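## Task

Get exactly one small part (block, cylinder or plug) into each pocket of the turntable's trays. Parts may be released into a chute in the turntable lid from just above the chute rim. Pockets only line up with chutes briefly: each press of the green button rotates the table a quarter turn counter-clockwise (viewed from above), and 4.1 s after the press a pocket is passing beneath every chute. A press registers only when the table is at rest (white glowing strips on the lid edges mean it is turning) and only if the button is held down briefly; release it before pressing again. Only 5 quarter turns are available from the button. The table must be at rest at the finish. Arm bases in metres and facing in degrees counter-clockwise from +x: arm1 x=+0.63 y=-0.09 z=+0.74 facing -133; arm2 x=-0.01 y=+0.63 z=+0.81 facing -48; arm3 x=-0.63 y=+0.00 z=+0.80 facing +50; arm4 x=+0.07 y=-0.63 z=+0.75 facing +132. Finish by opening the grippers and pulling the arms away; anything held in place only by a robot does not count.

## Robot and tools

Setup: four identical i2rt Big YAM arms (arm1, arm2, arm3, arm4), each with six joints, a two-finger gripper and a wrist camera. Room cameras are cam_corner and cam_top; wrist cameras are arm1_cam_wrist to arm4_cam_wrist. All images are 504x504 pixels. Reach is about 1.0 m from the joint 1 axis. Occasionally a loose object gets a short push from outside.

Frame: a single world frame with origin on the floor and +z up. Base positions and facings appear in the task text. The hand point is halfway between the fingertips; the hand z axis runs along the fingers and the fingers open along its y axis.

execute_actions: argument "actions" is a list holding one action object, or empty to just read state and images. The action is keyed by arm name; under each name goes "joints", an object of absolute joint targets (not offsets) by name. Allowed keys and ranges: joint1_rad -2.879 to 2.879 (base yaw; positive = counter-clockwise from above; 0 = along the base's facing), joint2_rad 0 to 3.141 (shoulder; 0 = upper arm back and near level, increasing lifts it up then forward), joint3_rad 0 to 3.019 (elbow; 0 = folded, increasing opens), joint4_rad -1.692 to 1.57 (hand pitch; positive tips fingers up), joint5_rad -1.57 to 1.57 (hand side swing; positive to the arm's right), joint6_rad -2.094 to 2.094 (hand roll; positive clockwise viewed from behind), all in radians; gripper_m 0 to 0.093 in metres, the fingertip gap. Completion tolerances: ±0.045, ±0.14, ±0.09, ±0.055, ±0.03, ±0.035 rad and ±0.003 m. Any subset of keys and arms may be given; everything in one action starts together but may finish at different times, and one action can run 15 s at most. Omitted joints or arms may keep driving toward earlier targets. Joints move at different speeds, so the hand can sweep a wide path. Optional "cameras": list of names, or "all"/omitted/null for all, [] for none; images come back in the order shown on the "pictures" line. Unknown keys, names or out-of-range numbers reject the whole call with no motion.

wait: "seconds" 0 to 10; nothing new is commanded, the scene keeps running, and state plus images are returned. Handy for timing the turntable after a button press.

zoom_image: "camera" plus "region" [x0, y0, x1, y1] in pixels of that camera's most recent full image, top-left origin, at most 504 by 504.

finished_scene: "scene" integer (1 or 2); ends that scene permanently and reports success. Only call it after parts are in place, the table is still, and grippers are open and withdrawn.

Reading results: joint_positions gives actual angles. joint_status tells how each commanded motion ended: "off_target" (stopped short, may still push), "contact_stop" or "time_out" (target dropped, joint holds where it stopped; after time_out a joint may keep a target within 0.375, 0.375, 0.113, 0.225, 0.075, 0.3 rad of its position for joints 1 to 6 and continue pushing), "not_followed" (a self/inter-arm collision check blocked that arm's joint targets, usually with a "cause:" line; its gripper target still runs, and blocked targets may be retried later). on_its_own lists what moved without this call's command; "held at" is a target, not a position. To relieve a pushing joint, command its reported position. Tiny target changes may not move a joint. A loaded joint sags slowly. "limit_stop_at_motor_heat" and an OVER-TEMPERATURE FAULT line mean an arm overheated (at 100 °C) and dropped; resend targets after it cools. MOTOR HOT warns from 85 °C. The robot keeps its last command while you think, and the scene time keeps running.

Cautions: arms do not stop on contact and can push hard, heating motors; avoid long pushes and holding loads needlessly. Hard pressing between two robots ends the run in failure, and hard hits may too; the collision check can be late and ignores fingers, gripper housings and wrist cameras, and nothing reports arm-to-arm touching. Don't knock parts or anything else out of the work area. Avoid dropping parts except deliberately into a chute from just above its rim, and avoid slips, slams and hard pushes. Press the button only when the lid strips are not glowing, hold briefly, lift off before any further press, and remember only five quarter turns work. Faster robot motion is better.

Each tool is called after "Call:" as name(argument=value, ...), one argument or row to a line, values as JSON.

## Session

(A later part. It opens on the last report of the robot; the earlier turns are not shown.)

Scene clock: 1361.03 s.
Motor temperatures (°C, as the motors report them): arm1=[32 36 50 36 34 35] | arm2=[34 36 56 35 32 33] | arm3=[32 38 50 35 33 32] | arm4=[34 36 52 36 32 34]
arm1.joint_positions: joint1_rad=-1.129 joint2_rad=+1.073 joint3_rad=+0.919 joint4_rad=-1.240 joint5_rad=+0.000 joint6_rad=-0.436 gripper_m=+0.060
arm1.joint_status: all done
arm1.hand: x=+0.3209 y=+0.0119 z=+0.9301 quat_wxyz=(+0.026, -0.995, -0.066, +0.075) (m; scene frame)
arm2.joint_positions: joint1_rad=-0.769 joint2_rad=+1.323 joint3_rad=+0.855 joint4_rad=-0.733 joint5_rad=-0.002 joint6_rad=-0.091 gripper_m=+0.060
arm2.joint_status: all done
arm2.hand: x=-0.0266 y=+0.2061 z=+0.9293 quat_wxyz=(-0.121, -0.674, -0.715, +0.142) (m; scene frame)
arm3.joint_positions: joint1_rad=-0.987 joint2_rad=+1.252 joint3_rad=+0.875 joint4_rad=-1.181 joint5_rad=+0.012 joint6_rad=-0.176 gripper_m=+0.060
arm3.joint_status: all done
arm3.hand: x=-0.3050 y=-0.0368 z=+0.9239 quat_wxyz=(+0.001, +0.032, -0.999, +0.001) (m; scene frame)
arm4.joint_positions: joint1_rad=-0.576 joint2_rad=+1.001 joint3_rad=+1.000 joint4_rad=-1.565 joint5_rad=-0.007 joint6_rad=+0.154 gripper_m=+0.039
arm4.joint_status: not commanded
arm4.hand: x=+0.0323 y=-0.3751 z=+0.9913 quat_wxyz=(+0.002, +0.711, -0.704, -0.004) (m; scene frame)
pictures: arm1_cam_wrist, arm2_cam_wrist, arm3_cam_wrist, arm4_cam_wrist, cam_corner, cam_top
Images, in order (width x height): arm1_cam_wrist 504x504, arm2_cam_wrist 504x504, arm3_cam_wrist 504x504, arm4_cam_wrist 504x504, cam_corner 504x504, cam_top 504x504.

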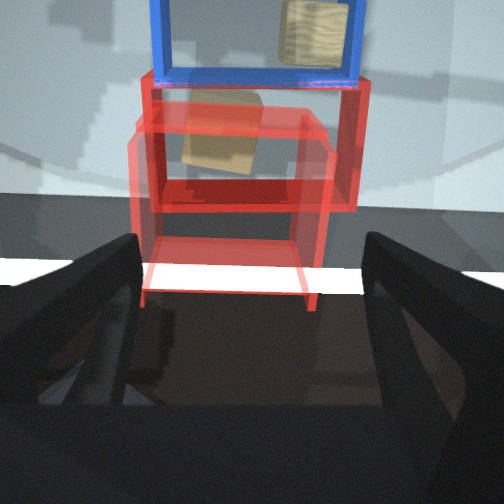

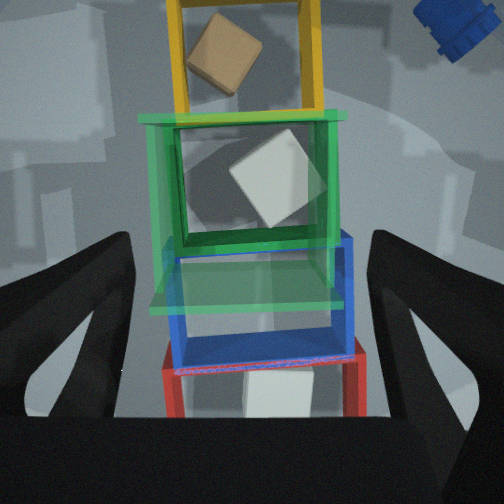

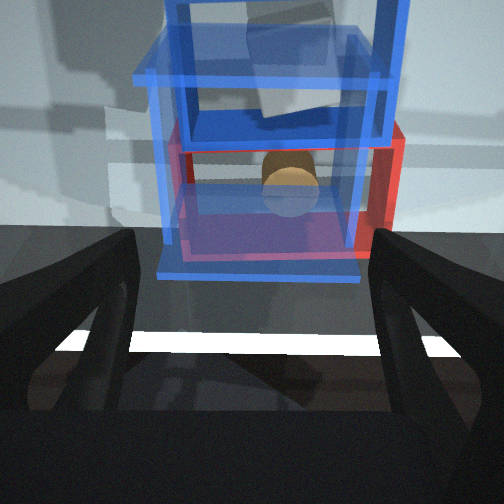

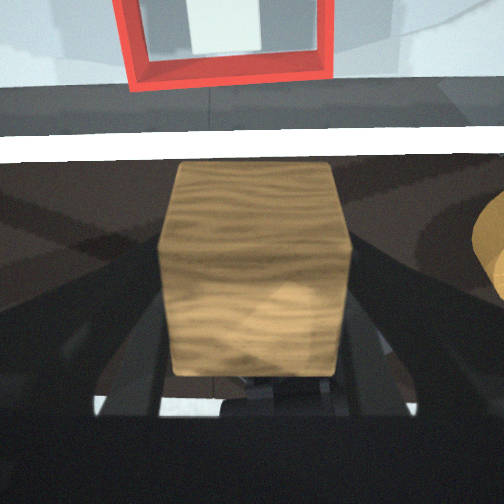

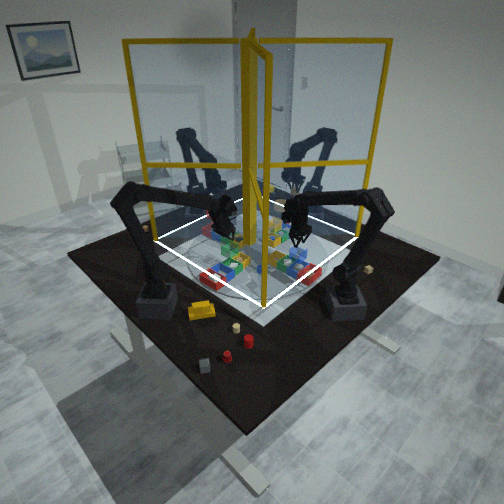

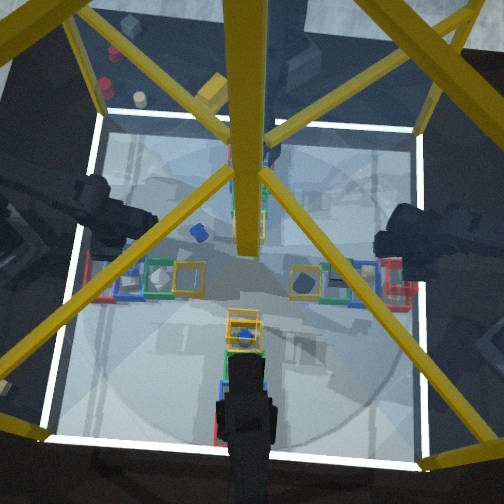

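Call:
execute_actions(
  actions=[
    {"arm1":{"joints":{"joint1_rad":-1.02,"joint3_rad":1.33,"joint4_rad":-1.295,"gripper_m":0.0}},"arm2":{"joints":{"joint2_rad":1.0,"joint3_rad":0.9,"joint4_rad":-1.5,"gripper_m":0.09,"joint6_rad":0}},"arm3":{"joints":{"joint2_rad":1.0,"joint3_rad":0.9,"joint4_rad":-1.5,"gripper_m":0.07,"joint6_rad":0.5}}},
  ],
  cameras=[],
)

Call:
execute_actions(
  actions=[
    {"arm2":{"joints":{"joint1_rad":-2.4}},"arm3":{"joints":{"joint1_rad":-2.24}}},
  ],
  cameras=[],
)

Call:
execute_actions(
  actions=[
    {"arm2":{"joints":{"joint2_rad":1.1,"joint3_rad":1.05,"joint4_rad":-1.25}},"arm3":{"joints":{"joint2_rad":1.3,"joint3_rad":0.95,"joint4_rad":-1.2}}},
  ],
)

Scene clock: 1399.07 s.
Motor temperatures (°C, as the motors report them): arm1=[32 35 49 36 34 35] | arm2=[34 36 56 35 32 33] | arm3=[32 38 51 35 33 32] | arm4=[34 36 52 36 32 34]
arm1.joint_positions: joint1_rad=-1.019 joint2_rad=+1.074 joint3_rad=+1.295 joint4_rad=-1.283 joint5_rad=+0.000 joint6_rad=-0.436 gripper_m=+0.000
arm1.joint_status: all done
arm1.hand: x=+0.2391 y=-0.0068 z=+1.0993 quat_wxyz=(+0.072, -0.963, -0.117, +0.233) (m; scene frame)
arm2.joint_positions: joint1_rad=-0.769 joint2_rad=+0.992 joint3_rad=+0.872 joint4_rad=-1.489 joint5_rad=-0.002 joint6_rad=-0.011 gripper_m=+0.090
arm2.joint_status: all done
arm2.hand: x=-0.0200 y=+0.3899 z=+1.0089 quat_wxyz=(+0.014, -0.715, -0.699, -0.010) (m; scene frame)
arm3.joint_positions: joint1_rad=-0.987 joint2_rad=+0.989 joint3_rad=+0.875 joint4_rad=-1.484 joint5_rad=+0.012 joint6_rad=+0.492 gripper_m=+0.070
arm3.joint_status: all done
arm3.hand: x=-0.3861 y=-0.0284 z=+0.9952 quat_wxyz=(+0.019, -0.297, -0.955, +0.005) (m; scene frame)
arm4.joint_positions: joint1_rad=-0.576 joint2_rad=+1.001 joint3_rad=+1.000 joint4_rad=-1.565 joint5_rad=-0.007 joint6_rad=+0.154 gripper_m=+0.039
arm4.joint_status: not commanded
arm4.hand: x=+0.0323 y=-0.3751 z=+0.9913 quat_wxyz=(+0.002, +0.711, -0.704, -0.004) (m; scene frame)
pictures: none
No camera images: the call's "cameras" was empty. Leave "cameras" out to get every camera's image.

Scene clock: 1400.87 s.
Motor temperatures (°C, as the motors report them): arm1=[32 35 50 36 34 35] | arm2=[34 36 57 35 32 33] | arm3=[32 38 51 35 33 32] | arm4=[34 36 52 36 32 34]
arm1.joint_positions: joint1_rad=-1.019 joint2_rad=+1.074 joint3_rad=+1.295 joint4_rad=-1.283 joint5_rad=+0.000 joint6_rad=-0.436 gripper_m=+0.000
arm1.joint_status: not commanded
arm1.hand: x=+0.2391 y=-0.0068 z=+1.0993 quat_wxyz=(+0.072, -0.963, -0.117, +0.233) (m; scene frame)
arm2.joint_positions: joint1_rad=-2.398 joint2_rad=+0.994 joint3_rad=+0.872 joint4_rad=-1.489 joint5_rad=-0.002 joint6_rad=-0.010 gripper_m=+0.090
arm2.joint_status: all done
arm2.hand: x=-0.2524 y=+0.6530 z=+1.0088 quat_wxyz=(-0.004, -0.999, +0.040, -0.017) (m; scene frame)
arm3.joint_positions: joint1_rad=-2.237 joint2_rad=+0.991 joint3_rad=+0.875 joint4_rad=-1.484 joint5_rad=+0.012 joint6_rad=+0.493 gripper_m=+0.070
arm3.joint_status: all done
arm3.hand: x=-0.5795 y=-0.2374 z=+0.9948 quat_wxyz=(+0.024, -0.800, -0.600, +0.001) (m; scene frame)
arm4.joint_positions: joint1_rad=-0.576 joint2_rad=+1.001 joint3_rad=+1.000 joint4_rad=-1.565 joint5_rad=-0.007 joint6_rad=+0.154 gripper_m=+0.039
arm4.joint_status: not commanded
arm4.hand: x=+0.0323 y=-0.3751 z=+0.9913 quat_wxyz=(+0.002, +0.711, -0.704, -0.004) (m; scene frame)
pictures: none
No camera images: the call's "cameras" was empty. Leave "cameras" out to get every camera's image.

Scene clock: 1401.90 s.
Motor temperatures (°C, as the motors report them): arm1=[32 35 50 36 34 35] | arm2=[34 36 57 35 32 33] | arm3=[32 38 51 35 33 32] | arm4=[34 36 52 36 32 34]
arm1.joint_positions: joint1_rad=-1.019 joint2_rad=+1.074 joint3_rad=+1.295 joint4_rad=-1.283 joint5_rad=+0.000 joint6_rad=-0.436 gripper_m=+0.000
arm1.joint_status: not commanded
arm1.hand: x=+0.2391 y=-0.0068 z=+1.0993 quat_wxyz=(+0.072, -0.963, -0.117, +0.233) (m; scene frame)
arm2.joint_positions: joint1_rad=-2.398 joint2_rad=+1.101 joint3_rad=+1.017 joint4_rad=-1.264 joint5_rad=-0.002 joint6_rad=-0.010 gripper_m=+0.090
arm2.joint_status: all done
arm2.hand: x=-0.3562 y=+0.6626 z=+1.0439 quat_wxyz=(+0.002, -0.993, +0.040, +0.115) (m; scene frame)
arm3.joint_positions: joint1_rad=-2.237 joint2_rad=+1.310 joint3_rad=+0.905 joint4_rad=-1.217 joint5_rad=+0.012 joint6_rad=+0.493 gripper_m=+0.070
arm3.joint_status: all done
arm3.hand: x=-0.5628 y=-0.3197 z=+0.9172 quat_wxyz=(+0.034, -0.799, -0.600, -0.003) (m; scene frame)
arm4.joint_positions: joint1_rad=-0.576 joint2_rad=+1.001 joint3_rad=+1.000 joint4_rad=-1.565 joint5_rad=-0.007 joint6_rad=+0.154 gripper_m=+0.039
arm4.joint_status: not commanded
arm4.hand: x=+0.0323 y=-0.3751 z=+0.9913 quat_wxyz=(+0.002, +0.711, -0.704, -0.004) (m; scene frame)
pictures: arm1_cam_wrist, arm2_cam_wrist, arm3_cam_wrist, arm4_cam_wrist, cam_corner, cam_top
Images, in order (width x height): arm1_cam_wrist 504x504, arm2_cam_wrist 504x504, arm3_cam_wrist 504x504, arm4_cam_wrist 504x504, cam_corner 504x504, cam_top 504x504.

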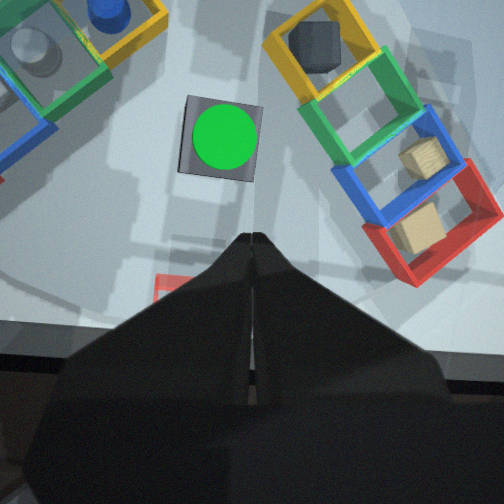

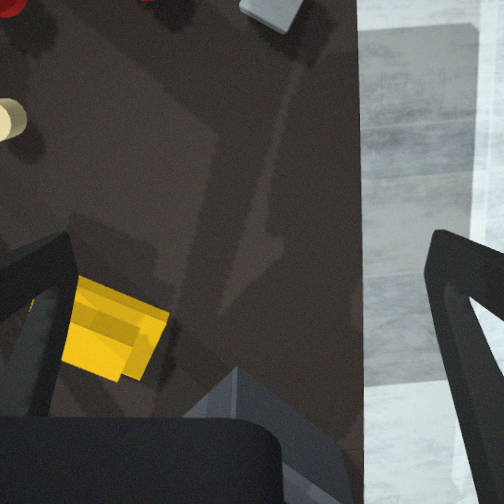

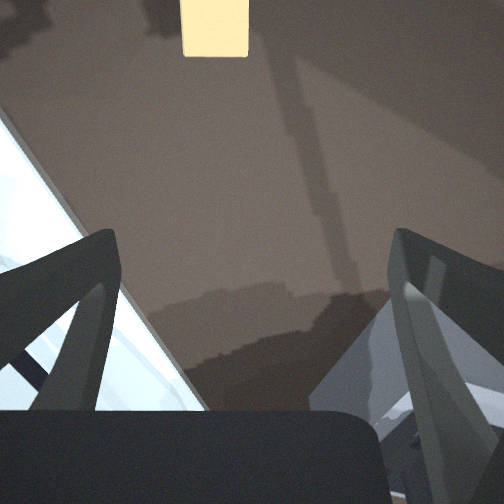

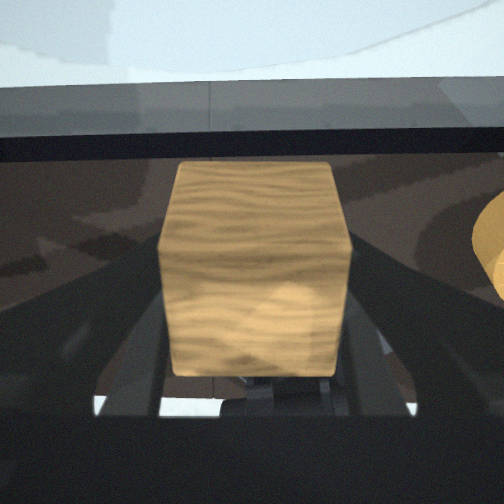

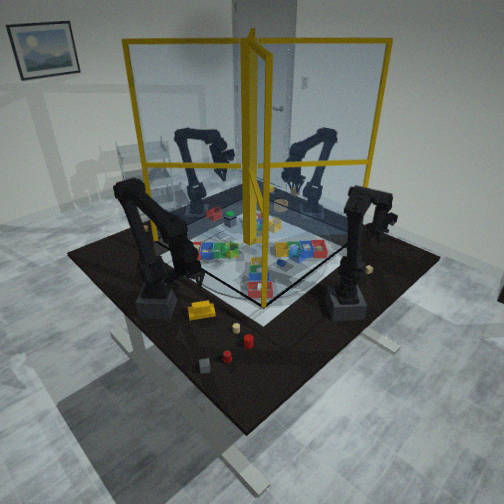

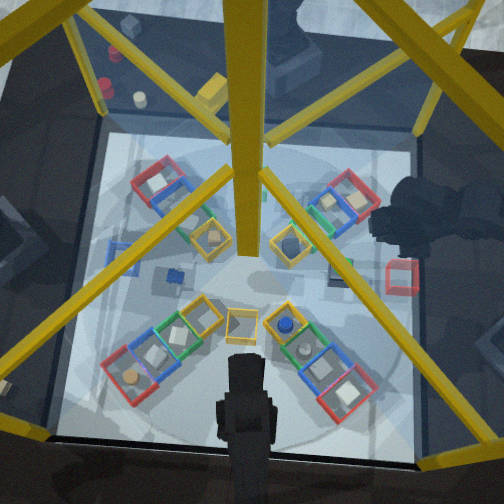

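Call:
execute_actions(
  actions=[
    {"arm1":{"joints":{"joint2_rad":1.37}},"arm2":{"joints":{"joint1_rad":-2.44,"joint2_rad":1.676,"joint3_rad":1.04,"joint4_rad":-0.893,"joint6_rad":0.5}},"arm3":{"joints":{"joint2_rad":1.49,"joint3_rad":0.808,"joint4_rad":-0.86}}},
  ],
  cameras=["arm1_cam_wrist","arm2_cam_wrist","arm3_cam_wrist"],
)

Scene clock: 1420.77 s.
Motor temperatures (°C, as the motors report them): arm1=[32 35 52 36 34 35] | arm2=[34 36 59 35 32 33] | arm3=[32 38 51 35 33 32] | arm4=[34 36 51 36 32 34]
arm1.joint_positions: joint1_rad=-1.019 joint2_rad=+1.378 joint3_rad=+1.297 joint4_rad=-1.283 joint5_rad=+0.000 joint6_rad=-0.436 gripper_m=+0.000
arm1.joint_status: all done
arm1.hand: x=+0.1880 y=+0.0023 z=+0.9772 quat_wxyz=(+0.026, -0.988, -0.120, +0.092) (m; scene frame)
arm2.joint_positions: joint1_rad=-2.438 joint2_rad=+1.678 joint3_rad=+1.017 joint4_rad=-0.905 joint5_rad=-0.002 joint6_rad=+0.488 gripper_m=+0.090
arm2.joint_status: all done
arm2.hand: x=-0.4422 y=+0.6865 z=+0.8367 quat_wxyz=(-0.005, -0.953, +0.304, +0.005) (m; scene frame)
arm3.joint_positions: joint1_rad=-2.237 joint2_rad=+1.505 joint3_rad=+0.798 joint4_rad=-0.878 joint5_rad=+0.012 joint6_rad=+0.493 gripper_m=+0.070
arm3.joint_status: all done
arm3.hand: x=-0.5592 y=-0.3412 z=+0.8177 quat_wxyz=(+0.017, -0.800, -0.600, +0.004) (m; scene frame)
arm4.joint_positions: joint1_rad=-0.576 joint2_rad=+1.001 joint3_rad=+1.000 joint4_rad=-1.565 joint5_rad=-0.007 joint6_rad=+0.154 gripper_m=+0.039
arm4.joint_status: not commanded
arm4.hand: x=+0.0323 y=-0.3751 z=+0.9913 quat_wxyz=(+0.002, +0.711, -0.704, -0.004) (m; scene frame)
pictures: arm1_cam_wrist, arm2_cam_wrist, arm3_cam_wrist
Images, in order (width x height): arm1_cam_wrist 504x504, arm2_cam_wrist 504x504, arm3_cam_wrist 504x504.

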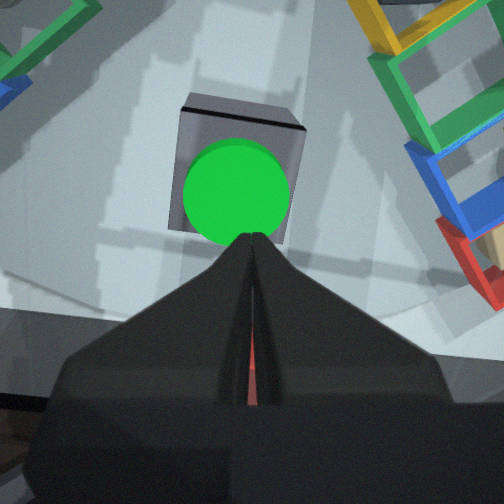

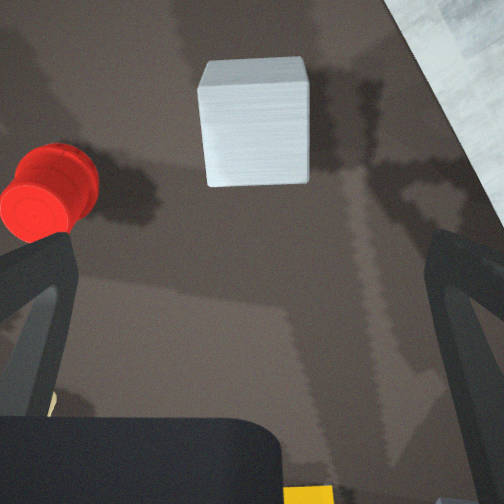

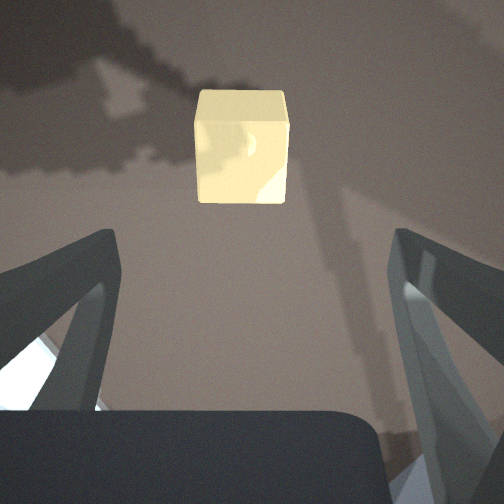

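Call:
execute_actions(
  actions=[
    {"arm2":{"joints":{"gripper_m":0.065}}},
  ],
  cameras=[],
)

Call:
execute_actions(
  actions=[
    {"arm2":{"joints":{"joint2_rad":1.845,"joint3_rad":0.97,"joint4_rad":-0.673}},"arm3":{"joints":{"joint2_rad":1.648,"joint3_rad":0.735,"joint4_rad":-0.628}}},
  ],
  cameras=["arm2_cam_wrist","arm3_cam_wrist"],
)

Scene clock: 1441.43 s.
Motor temperatures (°C, as the motors report them): arm1=[32 36 53 36 34 35] | arm2=[34 37 57 35 32 33] | arm3=[32 38 49 35 33 32] | arm4=[34 36 51 36 32 34]
arm1.joint_positions: joint1_rad=-1.019 joint2_rad=+1.378 joint3_rad=+1.297 joint4_rad=-1.283 joint5_rad=+0.000 joint6_rad=-0.436 gripper_m=+0.000
arm1.joint_status: not commanded
arm1.hand: x=+0.1880 y=+0.0023 z=+0.9772 quat_wxyz=(+0.026, -0.988, -0.120, +0.092) (m; scene frame)
arm2.joint_positions: joint1_rad=-2.438 joint2_rad=+1.678 joint3_rad=+1.017 joint4_rad=-0.905 joint5_rad=-0.002 joint6_rad=+0.489 gripper_m=+0.065
arm2.joint_status: all done
arm2.hand: x=-0.4422 y=+0.6865 z=+0.8367 quat_wxyz=(-0.005, -0.952, +0.305, +0.005) (m; scene frame)
arm3.joint_positions: joint1_rad=-2.237 joint2_rad=+1.505 joint3_rad=+0.798 joint4_rad=-0.878 joint5_rad=+0.012 joint6_rad=+0.493 gripper_m=+0.070
arm3.joint_status: not commanded
arm3.hand: x=-0.5592 y=-0.3412 z=+0.8177 quat_wxyz=(+0.017, -0.800, -0.600, +0.004) (m; scene frame)
arm4.joint_positions: joint1_rad=-0.576 joint2_rad=+1.001 joint3_rad=+1.000 joint4_rad=-1.565 joint5_rad=-0.007 joint6_rad=+0.154 gripper_m=+0.039
arm4.joint_status: not commanded
arm4.hand: x=+0.0323 y=-0.3751 z=+0.9913 quat_wxyz=(+0.002, +0.711, -0.704, -0.004) (m; scene frame)
pictures: none
No camera images: the call's "cameras" was empty. Leave "cameras" out to get every camera's image.

Scene clock: 1442.47 s.
Motor temperatures (°C, as the motors report them): arm1=[32 36 53 36 34 35] | arm2=[34 37 57 35 32 33] | arm3=[32 38 49 35 33 32] | arm4=[34 36 51 36 32 34]
arm1.joint_positions: joint1_rad=-1.019 joint2_rad=+1.378 joint3_rad=+1.297 joint4_rad=-1.283 joint5_rad=+0.000 joint6_rad=-0.436 gripper_m=+0.000
arm1.joint_status: not commanded
arm1.hand: x=+0.1880 y=+0.0023 z=+0.9772 quat_wxyz=(+0.026, -0.988, -0.120, +0.092) (m; scene frame)
arm2.joint_positions: joint1_rad=-2.438 joint2_rad=+1.849 joint3_rad=+0.964 joint4_rad=-0.685 joint5_rad=-0.002 joint6_rad=+0.489 gripper_m=+0.065
arm2.joint_status: all done
arm2.hand: x=-0.4434 y=+0.6862 z=+0.7518 quat_wxyz=(-0.004, -0.952, +0.305, +0.003) (m; scene frame)
arm3.joint_positions: joint1_rad=-2.237 joint2_rad=+1.657 joint3_rad=+0.732 joint4_rad=-0.646 joint5_rad=+0.012 joint6_rad=+0.493 gripper_m=+0.070
arm3.joint_status: all done
arm3.hand: x=-0.5600 y=-0.3408 z=+0.7499 quat_wxyz=(+0.011, -0.800, -0.600, +0.007) (m; scene frame)
arm4.joint_positions: joint1_rad=-0.576 joint2_rad=+1.001 joint3_rad=+1.000 joint4_rad=-1.565 joint5_rad=-0.007 joint6_rad=+0.154 gripper_m=+0.039
arm4.joint_status: not commanded
arm4.hand: x=+0.0323 y=-0.3751 z=+0.9913 quat_wxyz=(+0.002, +0.711, -0.704, -0.004) (m; scene frame)
pictures: arm2_cam_wrist, arm3_cam_wrist
Images, in order (width x height): arm2_cam_wrist 504x504, arm3_cam_wrist 504x504.

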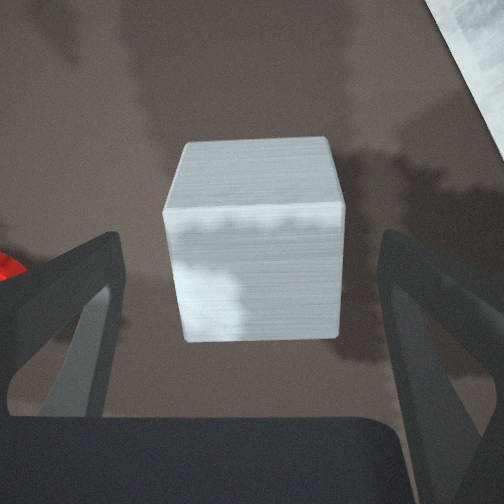

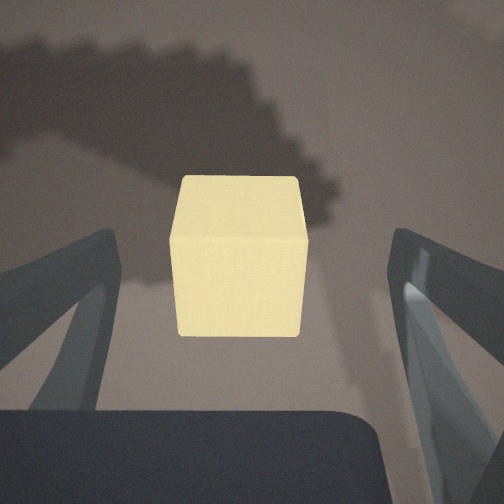

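Call:
execute_actions(
  actions=[
    {"arm2":{"joints":{"gripper_m":0.02}},"arm3":{"joints":{"gripper_m":0.015}}},
  ],
  cameras=["arm2_cam_wrist","arm3_cam_wrist"],
)

Call:
execute_actions(
  actions=[
    {"arm2":{"joints":{"joint2_rad":1.4}},"arm3":{"joints":{"joint2_rad":1.3}}},
  ],
  cameras=[],
)

Call:
execute_actions(
  actions=[
    {"arm2":{"joints":{"joint2_rad":1.0,"joint3_rad":0.9,"joint4_rad":-1.5,"joint6_rad":-0.1}},"arm3":{"joints":{"joint2_rad":1.0,"joint3_rad":0.9,"joint4_rad":-1.5,"joint6_rad":-0.17}}},
  ],
  cameras=["arm2_cam_wrist","arm3_cam_wrist"],
)

Scene clock: 1449.03 s.
Motor temperatures (°C, as the motors report them): arm1=[32 36 53 36 34 35] | arm2=[34 37 56 35 32 33] | arm3=[32 38 48 35 33 32] | arm4=[34 36 51 36 32 34]
arm1.joint_positions: joint1_rad=-1.019 joint2_rad=+1.378 joint3_rad=+1.297 joint4_rad=-1.283 joint5_rad=+0.000 joint6_rad=-0.436 gripper_m=+0.000
arm1.joint_status: not commanded
arm1.hand: x=+0.1880 y=+0.0023 z=+0.9772 quat_wxyz=(+0.026, -0.988, -0.120, +0.092) (m; scene frame)
arm2.joint_positions: joint1_rad=-2.438 joint2_rad=+1.849 joint3_rad=+0.964 joint4_rad=-0.684 joint5_rad=-0.001 joint6_rad=+0.489 gripper_m=+0.039
arm2.joint_status: gripper_m off_target (ended at +0.039, target +0.020)
arm2.hand: x=-0.4437 y=+0.6863 z=+0.7518 quat_wxyz=(-0.004, -0.952, +0.305, +0.004) (m; scene frame)
arm3.joint_positions: joint1_rad=-2.237 joint2_rad=+1.657 joint3_rad=+0.732 joint4_rad=-0.646 joint5_rad=+0.012 joint6_rad=+0.493 gripper_m=+0.031
arm3.joint_status: gripper_m off_target (ended at +0.031, target +0.015)
arm3.hand: x=-0.5600 y=-0.3408 z=+0.7499 quat_wxyz=(+0.011, -0.800, -0.600, +0.007) (m; scene frame)
arm4.joint_positions: joint1_rad=-0.576 joint2_rad=+1.001 joint3_rad=+1.000 joint4_rad=-1.565 joint5_rad=-0.007 joint6_rad=+0.154 gripper_m=+0.039
arm4.joint_status: not commanded
arm4.hand: x=+0.0323 y=-0.3751 z=+0.9913 quat_wxyz=(+0.002, +0.711, -0.704, -0.004) (m; scene frame)
pictures: arm2_cam_wrist, arm3_cam_wrist
Images, in order (width x height): arm2_cam_wrist 504x504, arm3_cam_wrist 504x504.

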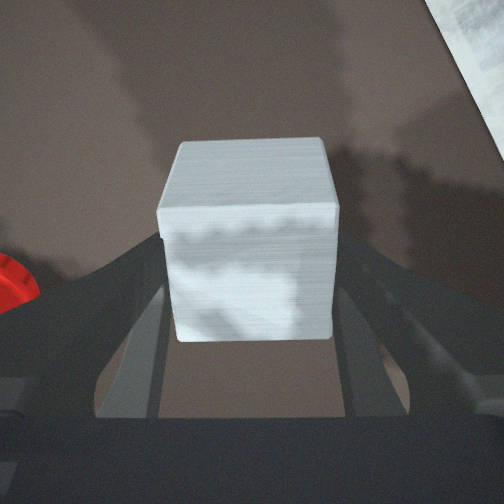

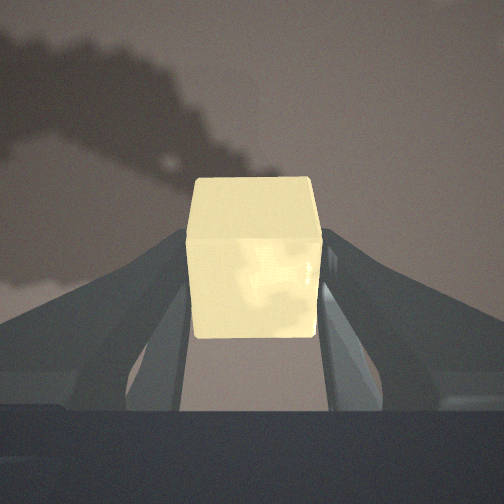

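Scene clock: 1450.37 s.
Motor temperatures (°C, as the motors report them): arm1=[32 36 53 36 34 35] | arm2=[34 37 56 35 32 33] | arm3=[32 38 48 35 33 32] | arm4=[34 36 51 36 32 34]
arm1.joint_positions: joint1_rad=-1.019 joint2_rad=+1.378 joint3_rad=+1.297 joint4_rad=-1.283 joint5_rad=+0.000 joint6_rad=-0.436 gripper_m=+0.000
arm1.joint_status: not commanded
arm1.hand: x=+0.1880 y=+0.0023 z=+0.9772 quat_wxyz=(+0.026, -0.988, -0.120, +0.092) (m; scene frame)
arm2.joint_positions: joint1_rad=-2.438 joint2_rad=+1.396 joint3_rad=+0.959 joint4_rad=-0.684 joint5_rad=-0.001 joint6_rad=+0.489 gripper_m=+0.039
arm2.joint_status: all done
arm2.hand: x=-0.4843 y=+0.6928 z=+0.9498 quat_wxyz=(-0.044, -0.927, +0.297, +0.222) (m; scene frame)
arm3.joint_positions: joint1_rad=-2.237 joint2_rad=+1.291 joint3_rad=+0.732 joint4_rad=-0.646 joint5_rad=+0.012 joint6_rad=+0.493 gripper_m=+0.031
arm3.joint_status: all done
arm3.hand: x=-0.5495 y=-0.3837 z=+0.8795 quat_wxyz=(-0.155, -0.788, -0.591, +0.084) (m; scene frame)
arm4.joint_positions: joint1_rad=-0.576 joint2_rad=+1.001 joint3_rad=+1.000 joint4_rad=-1.565 joint5_rad=-0.007 joint6_rad=+0.154 gripper_m=+0.039
arm4.joint_status: not commanded
arm4.hand: x=+0.0323 y=-0.3751 z=+0.9913 quat_wxyz=(+0.002, +0.711, -0.704, -0.004) (m; scene frame)
pictures: none
No camera images: the call's "cameras" was empty. Leave "cameras" out to get every camera's image.

Scene clock: 1452.03 s.
Motor temperatures (°C, as the motors report them): arm1=[32 36 53 36 34 35] | arm2=[34 37 56 35 32 33] | arm3=[32 38 48 35 33 32] | arm4=[34 36 51 36 32 34]
arm1.joint_positions: joint1_rad=-1.019 joint2_rad=+1.378 joint3_rad=+1.297 joint4_rad=-1.283 joint5_rad=+0.000 joint6_rad=-0.436 gripper_m=+0.000
arm1.joint_status: not commanded
arm1.hand: x=+0.1880 y=+0.0023 z=+0.9772 quat_wxyz=(+0.026, -0.988, -0.120, +0.092) (m; scene frame)
arm2.joint_positions: joint1_rad=-2.438 joint2_rad=+0.997 joint3_rad=+0.883 joint4_rad=-1.489 joint5_rad=-0.001 joint6_rad=-0.088 gripper_m=+0.039
arm2.joint_status: all done
arm2.hand: x=-0.2545 y=+0.6630 z=+1.0122 quat_wxyz=(-0.005, -1.000, +0.021, -0.012) (m; scene frame)
arm3.joint_positions: joint1_rad=-2.237 joint2_rad=+0.993 joint3_rad=+0.876 joint4_rad=-1.484 joint5_rad=+0.012 joint6_rad=-0.161 gripper_m=+0.031
arm3.joint_status: all done
arm3.hand: x=-0.5794 y=-0.2377 z=+0.9950 quat_wxyz=(+0.023, -0.564, -0.825, -0.007) (m; scene frame)
arm4.joint_positions: joint1_rad=-0.576 joint2_rad=+1.001 joint3_rad=+1.000 joint4_rad=-1.565 joint5_rad=-0.007 joint6_rad=+0.154 gripper_m=+0.039
arm4.joint_status: not commanded
arm4.hand: x=+0.0323 y=-0.3751 z=+0.9913 quat_wxyz=(+0.002, +0.711, -0.704, -0.004) (m; scene frame)
pictures: arm2_cam_wrist, arm3_cam_wrist
Images, in order (width x height): arm2_cam_wrist 504x504, arm3_cam_wrist 504x504.

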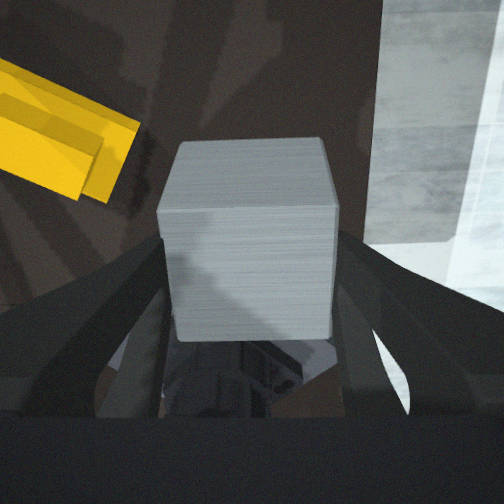

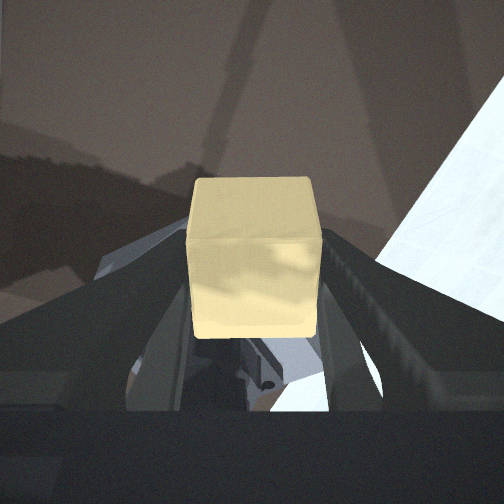

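Call:
execute_actions(
  actions=[
    {"arm2":{"joints":{"joint1_rad":-0.765}},"arm3":{"joints":{"joint1_rad":-0.985}},"arm4":{"joints":{"joint2_rad":1.17,"joint3_rad":1.05,"joint4_rad":-0.685}}},
  ],
  cameras=[],
)

Call:
execute_actions(
  actions=[
    {"arm2":{"joints":{"joint2_rad":1.17,"joint3_rad":0.86,"joint4_rad":-0.735}},"arm3":{"joints":{"joint2_rad":1.12,"joint3_rad":0.92,"joint4_rad":-1.17}},"arm4":{"joints":{"joint2_rad":1.345}}},
  ],
  cameras=[],
)

Call:
execute_actions(
  actions=[
    {"arm1":{"joints":{"joint3_rad":1.235}},"arm2":{"joints":{"joint2_rad":1.318}},"arm3":{"joints":{"joint2_rad":1.255}}},
  ],
)

Scene clock: 1460.17 s.
Motor temperatures (°C, as the motors report them): arm1=[32 36 53 36 34 35] | arm2=[34 36 57 35 32 33] | arm3=[32 38 49 35 33 32] | arm4=[34 36 52 36 32 34]
arm1.joint_positions: joint1_rad=-1.019 joint2_rad=+1.378 joint3_rad=+1.297 joint4_rad=-1.283 joint5_rad=+0.000 joint6_rad=-0.436 gripper_m=+0.000
arm1.joint_status: not commanded
arm1.hand: x=+0.1880 y=+0.0023 z=+0.9772 quat_wxyz=(+0.026, -0.988, -0.120, +0.092) (m; scene frame)
arm2.joint_positions: joint1_rad=-0.766 joint2_rad=+0.998 joint3_rad=+0.883 joint4_rad=-1.489 joint5_rad=-0.004 joint6_rad=-0.089 gripper_m=+0.039
arm2.joint_status: all done
arm2.hand: x=-0.0191 y=+0.3863 z=+1.0115 quat_wxyz=(+0.011, -0.686, -0.728, -0.010) (m; scene frame)
arm3.joint_positions: joint1_rad=-0.988 joint2_rad=+0.993 joint3_rad=+0.876 joint4_rad=-1.484 joint5_rad=+0.011 joint6_rad=-0.163 gripper_m=+0.031
arm3.joint_status: all done
arm3.hand: x=-0.3856 y=-0.0284 z=+0.9948 quat_wxyz=(+0.022, +0.026, -0.999, -0.002) (m; scene frame)
arm4.joint_positions: joint1_rad=-0.576 joint2_rad=+1.188 joint3_rad=+1.000 joint4_rad=-0.704 joint5_rad=-0.007 joint6_rad=+0.154 gripper_m=+0.039
arm4.joint_status: all done
arm4.hand: x=-0.0027 y=-0.1630 z=+0.9958 quat_wxyz=(-0.192, +0.671, -0.663, -0.271) (m; scene frame)
pictures: none
No camera images: the call's "cameras" was empty. Leave "cameras" out to get every camera's image.

Scene clock: 1461.53 s.
Motor temperatures (°C, as the motors report them): arm1=[32 36 53 36 34 35] | arm2=[34 36 57 35 32 33] | arm3=[32 38 49 35 33 32] | arm4=[34 36 52 36 32 34]
arm1.joint_positions: joint1_rad=-1.019 joint2_rad=+1.378 joint3_rad=+1.297 joint4_rad=-1.283 joint5_rad=+0.000 joint6_rad=-0.436 gripper_m=+0.000
arm1.joint_status: not commanded
arm1.hand: x=+0.1880 y=+0.0023 z=+0.9772 quat_wxyz=(+0.026, -0.988, -0.120, +0.092) (m; scene frame)
arm2.joint_positions: joint1_rad=-0.766 joint2_rad=+1.183 joint3_rad=+0.849 joint4_rad=-0.756 joint5_rad=-0.004 joint6_rad=-0.089 gripper_m=+0.039
arm2.joint_status: all done
arm2.hand: x=-0.0245 y=+0.2150 z=+0.9799 quat_wxyz=(-0.158, -0.665, -0.707, +0.181) (m; scene frame)
arm3.joint_positions: joint1_rad=-0.988 joint2_rad=+1.128 joint3_rad=+0.876 joint4_rad=-1.190 joint5_rad=+0.011 joint6_rad=-0.163 gripper_m=+0.031
arm3.joint_status: all done
arm3.hand: x=-0.3079 y=-0.0368 z=+0.9620 quat_wxyz=(-0.057, +0.025, -0.998, +0.009) (m; scene frame)
arm4.joint_positions: joint1_rad=-0.576 joint2_rad=+1.365 joint3_rad=+1.000 joint4_rad=-0.699 joint5_rad=-0.007 joint6_rad=+0.154 gripper_m=+0.039
arm4.joint_status: all done
arm4.hand: x=-0.0050 y=-0.1491 z=+0.9150 quat_wxyz=(-0.144, +0.688, -0.681, -0.205) (m; scene frame)
pictures: none
No camera images: the call's "cameras" was empty. Leave "cameras" out to get every camera's image.

Scene clock: 1462.50 s.
Motor temperatures (°C, as the motors report them): arm1=[32 36 53 36 34 35] | arm2=[34 36 57 35 32 33] | arm3=[32 38 49 35 33 32] | arm4=[34 36 52 36 32 34]
arm1.joint_positions: joint1_rad=-1.019 joint2_rad=+1.374 joint3_rad=+1.241 joint4_rad=-1.283 joint5_rad=+0.000 joint6_rad=-0.436 gripper_m=+0.000
arm1.joint_status: all done
arm1.hand: x=+0.2043 y=-0.0011 z=+0.9554 quat_wxyz=(+0.018, -0.990, -0.121, +0.067) (m; scene frame)
arm2.joint_positions: joint1_rad=-0.766 joint2_rad=+1.331 joint3_rad=+0.849 joint4_rad=-0.752 joint5_rad=-0.004 joint6_rad=-0.089 gripper_m=+0.039
arm2.joint_status: all done
arm2.hand: x=-0.0250 y=+0.2131 z=+0.9219 quat_wxyz=(-0.112, -0.675, -0.718, +0.129) (m; scene frame)
arm3.joint_positions: joint1_rad=-0.988 joint2_rad=+1.263 joint3_rad=+0.876 joint4_rad=-1.187 joint5_rad=+0.011 joint6_rad=-0.163 gripper_m=+0.031
arm3.joint_status: all done
arm3.hand: x=-0.3060 y=-0.0367 z=+0.9212 quat_wxyz=(+0.008, +0.026, -1.000, +0.000) (m; scene frame)
arm4.joint_positions: joint1_rad=-0.576 joint2_rad=+1.365 joint3_rad=+1.000 joint4_rad=-0.699 joint5_rad=-0.007 joint6_rad=+0.154 gripper_m=+0.039
arm4.joint_status: not commanded
arm4.hand: x=-0.0050 y=-0.1491 z=+0.9150 quat_wxyz=(-0.144, +0.688, -0.681, -0.205) (m; scene frame)
pictures: arm1_cam_wrist, arm2_cam_wrist, arm3_cam_wrist, arm4_cam_wrist, cam_corner, cam_top
Images, in order (width x height): arm1_cam_wrist 504x504, arm2_cam_wrist 504x504, arm3_cam_wrist 504x504, arm4_cam_wrist 504x504, cam_corner 504x504, cam_top 504x504.

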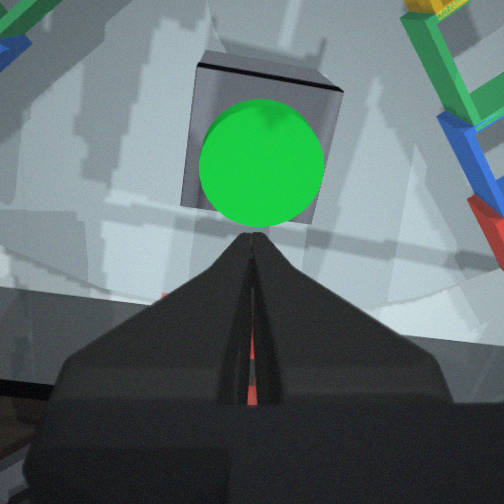

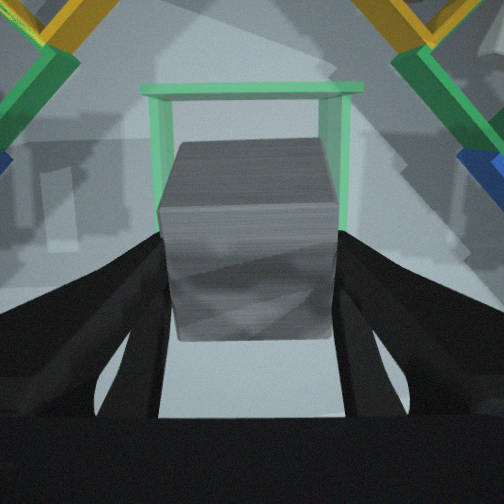

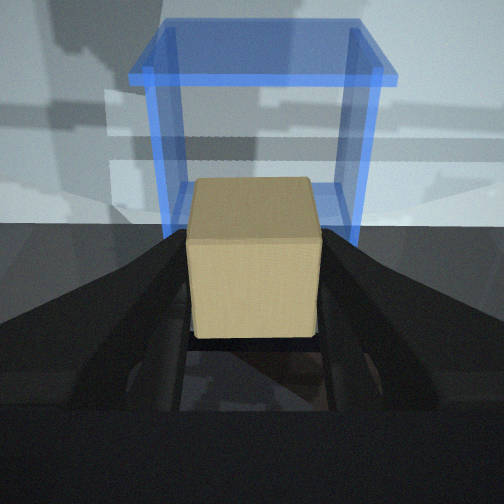

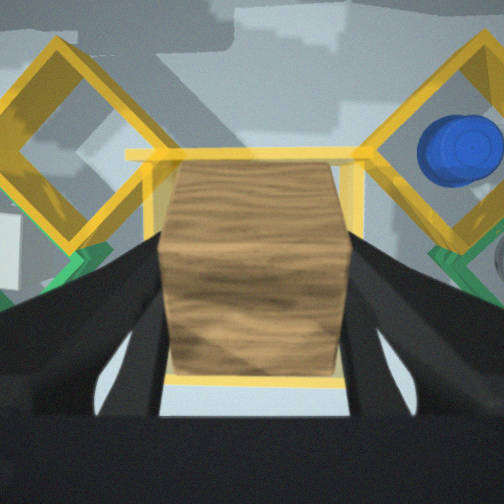

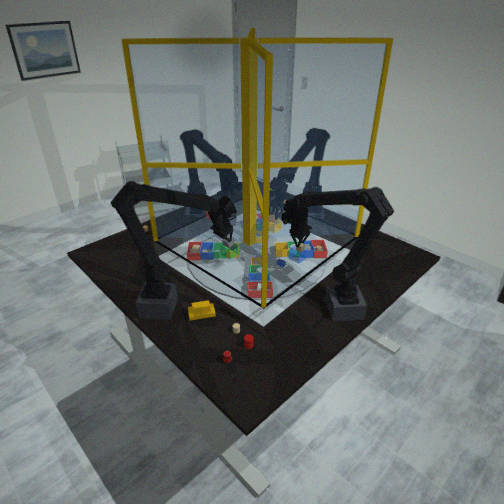

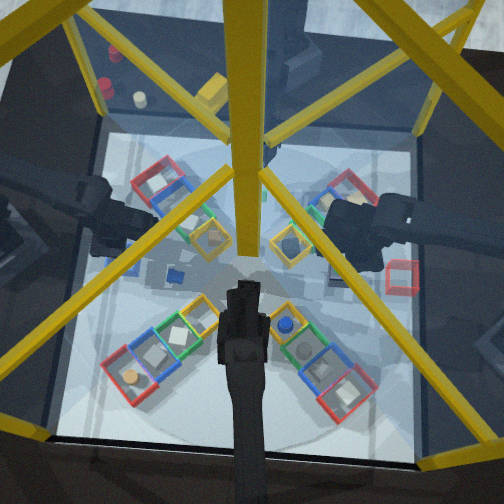

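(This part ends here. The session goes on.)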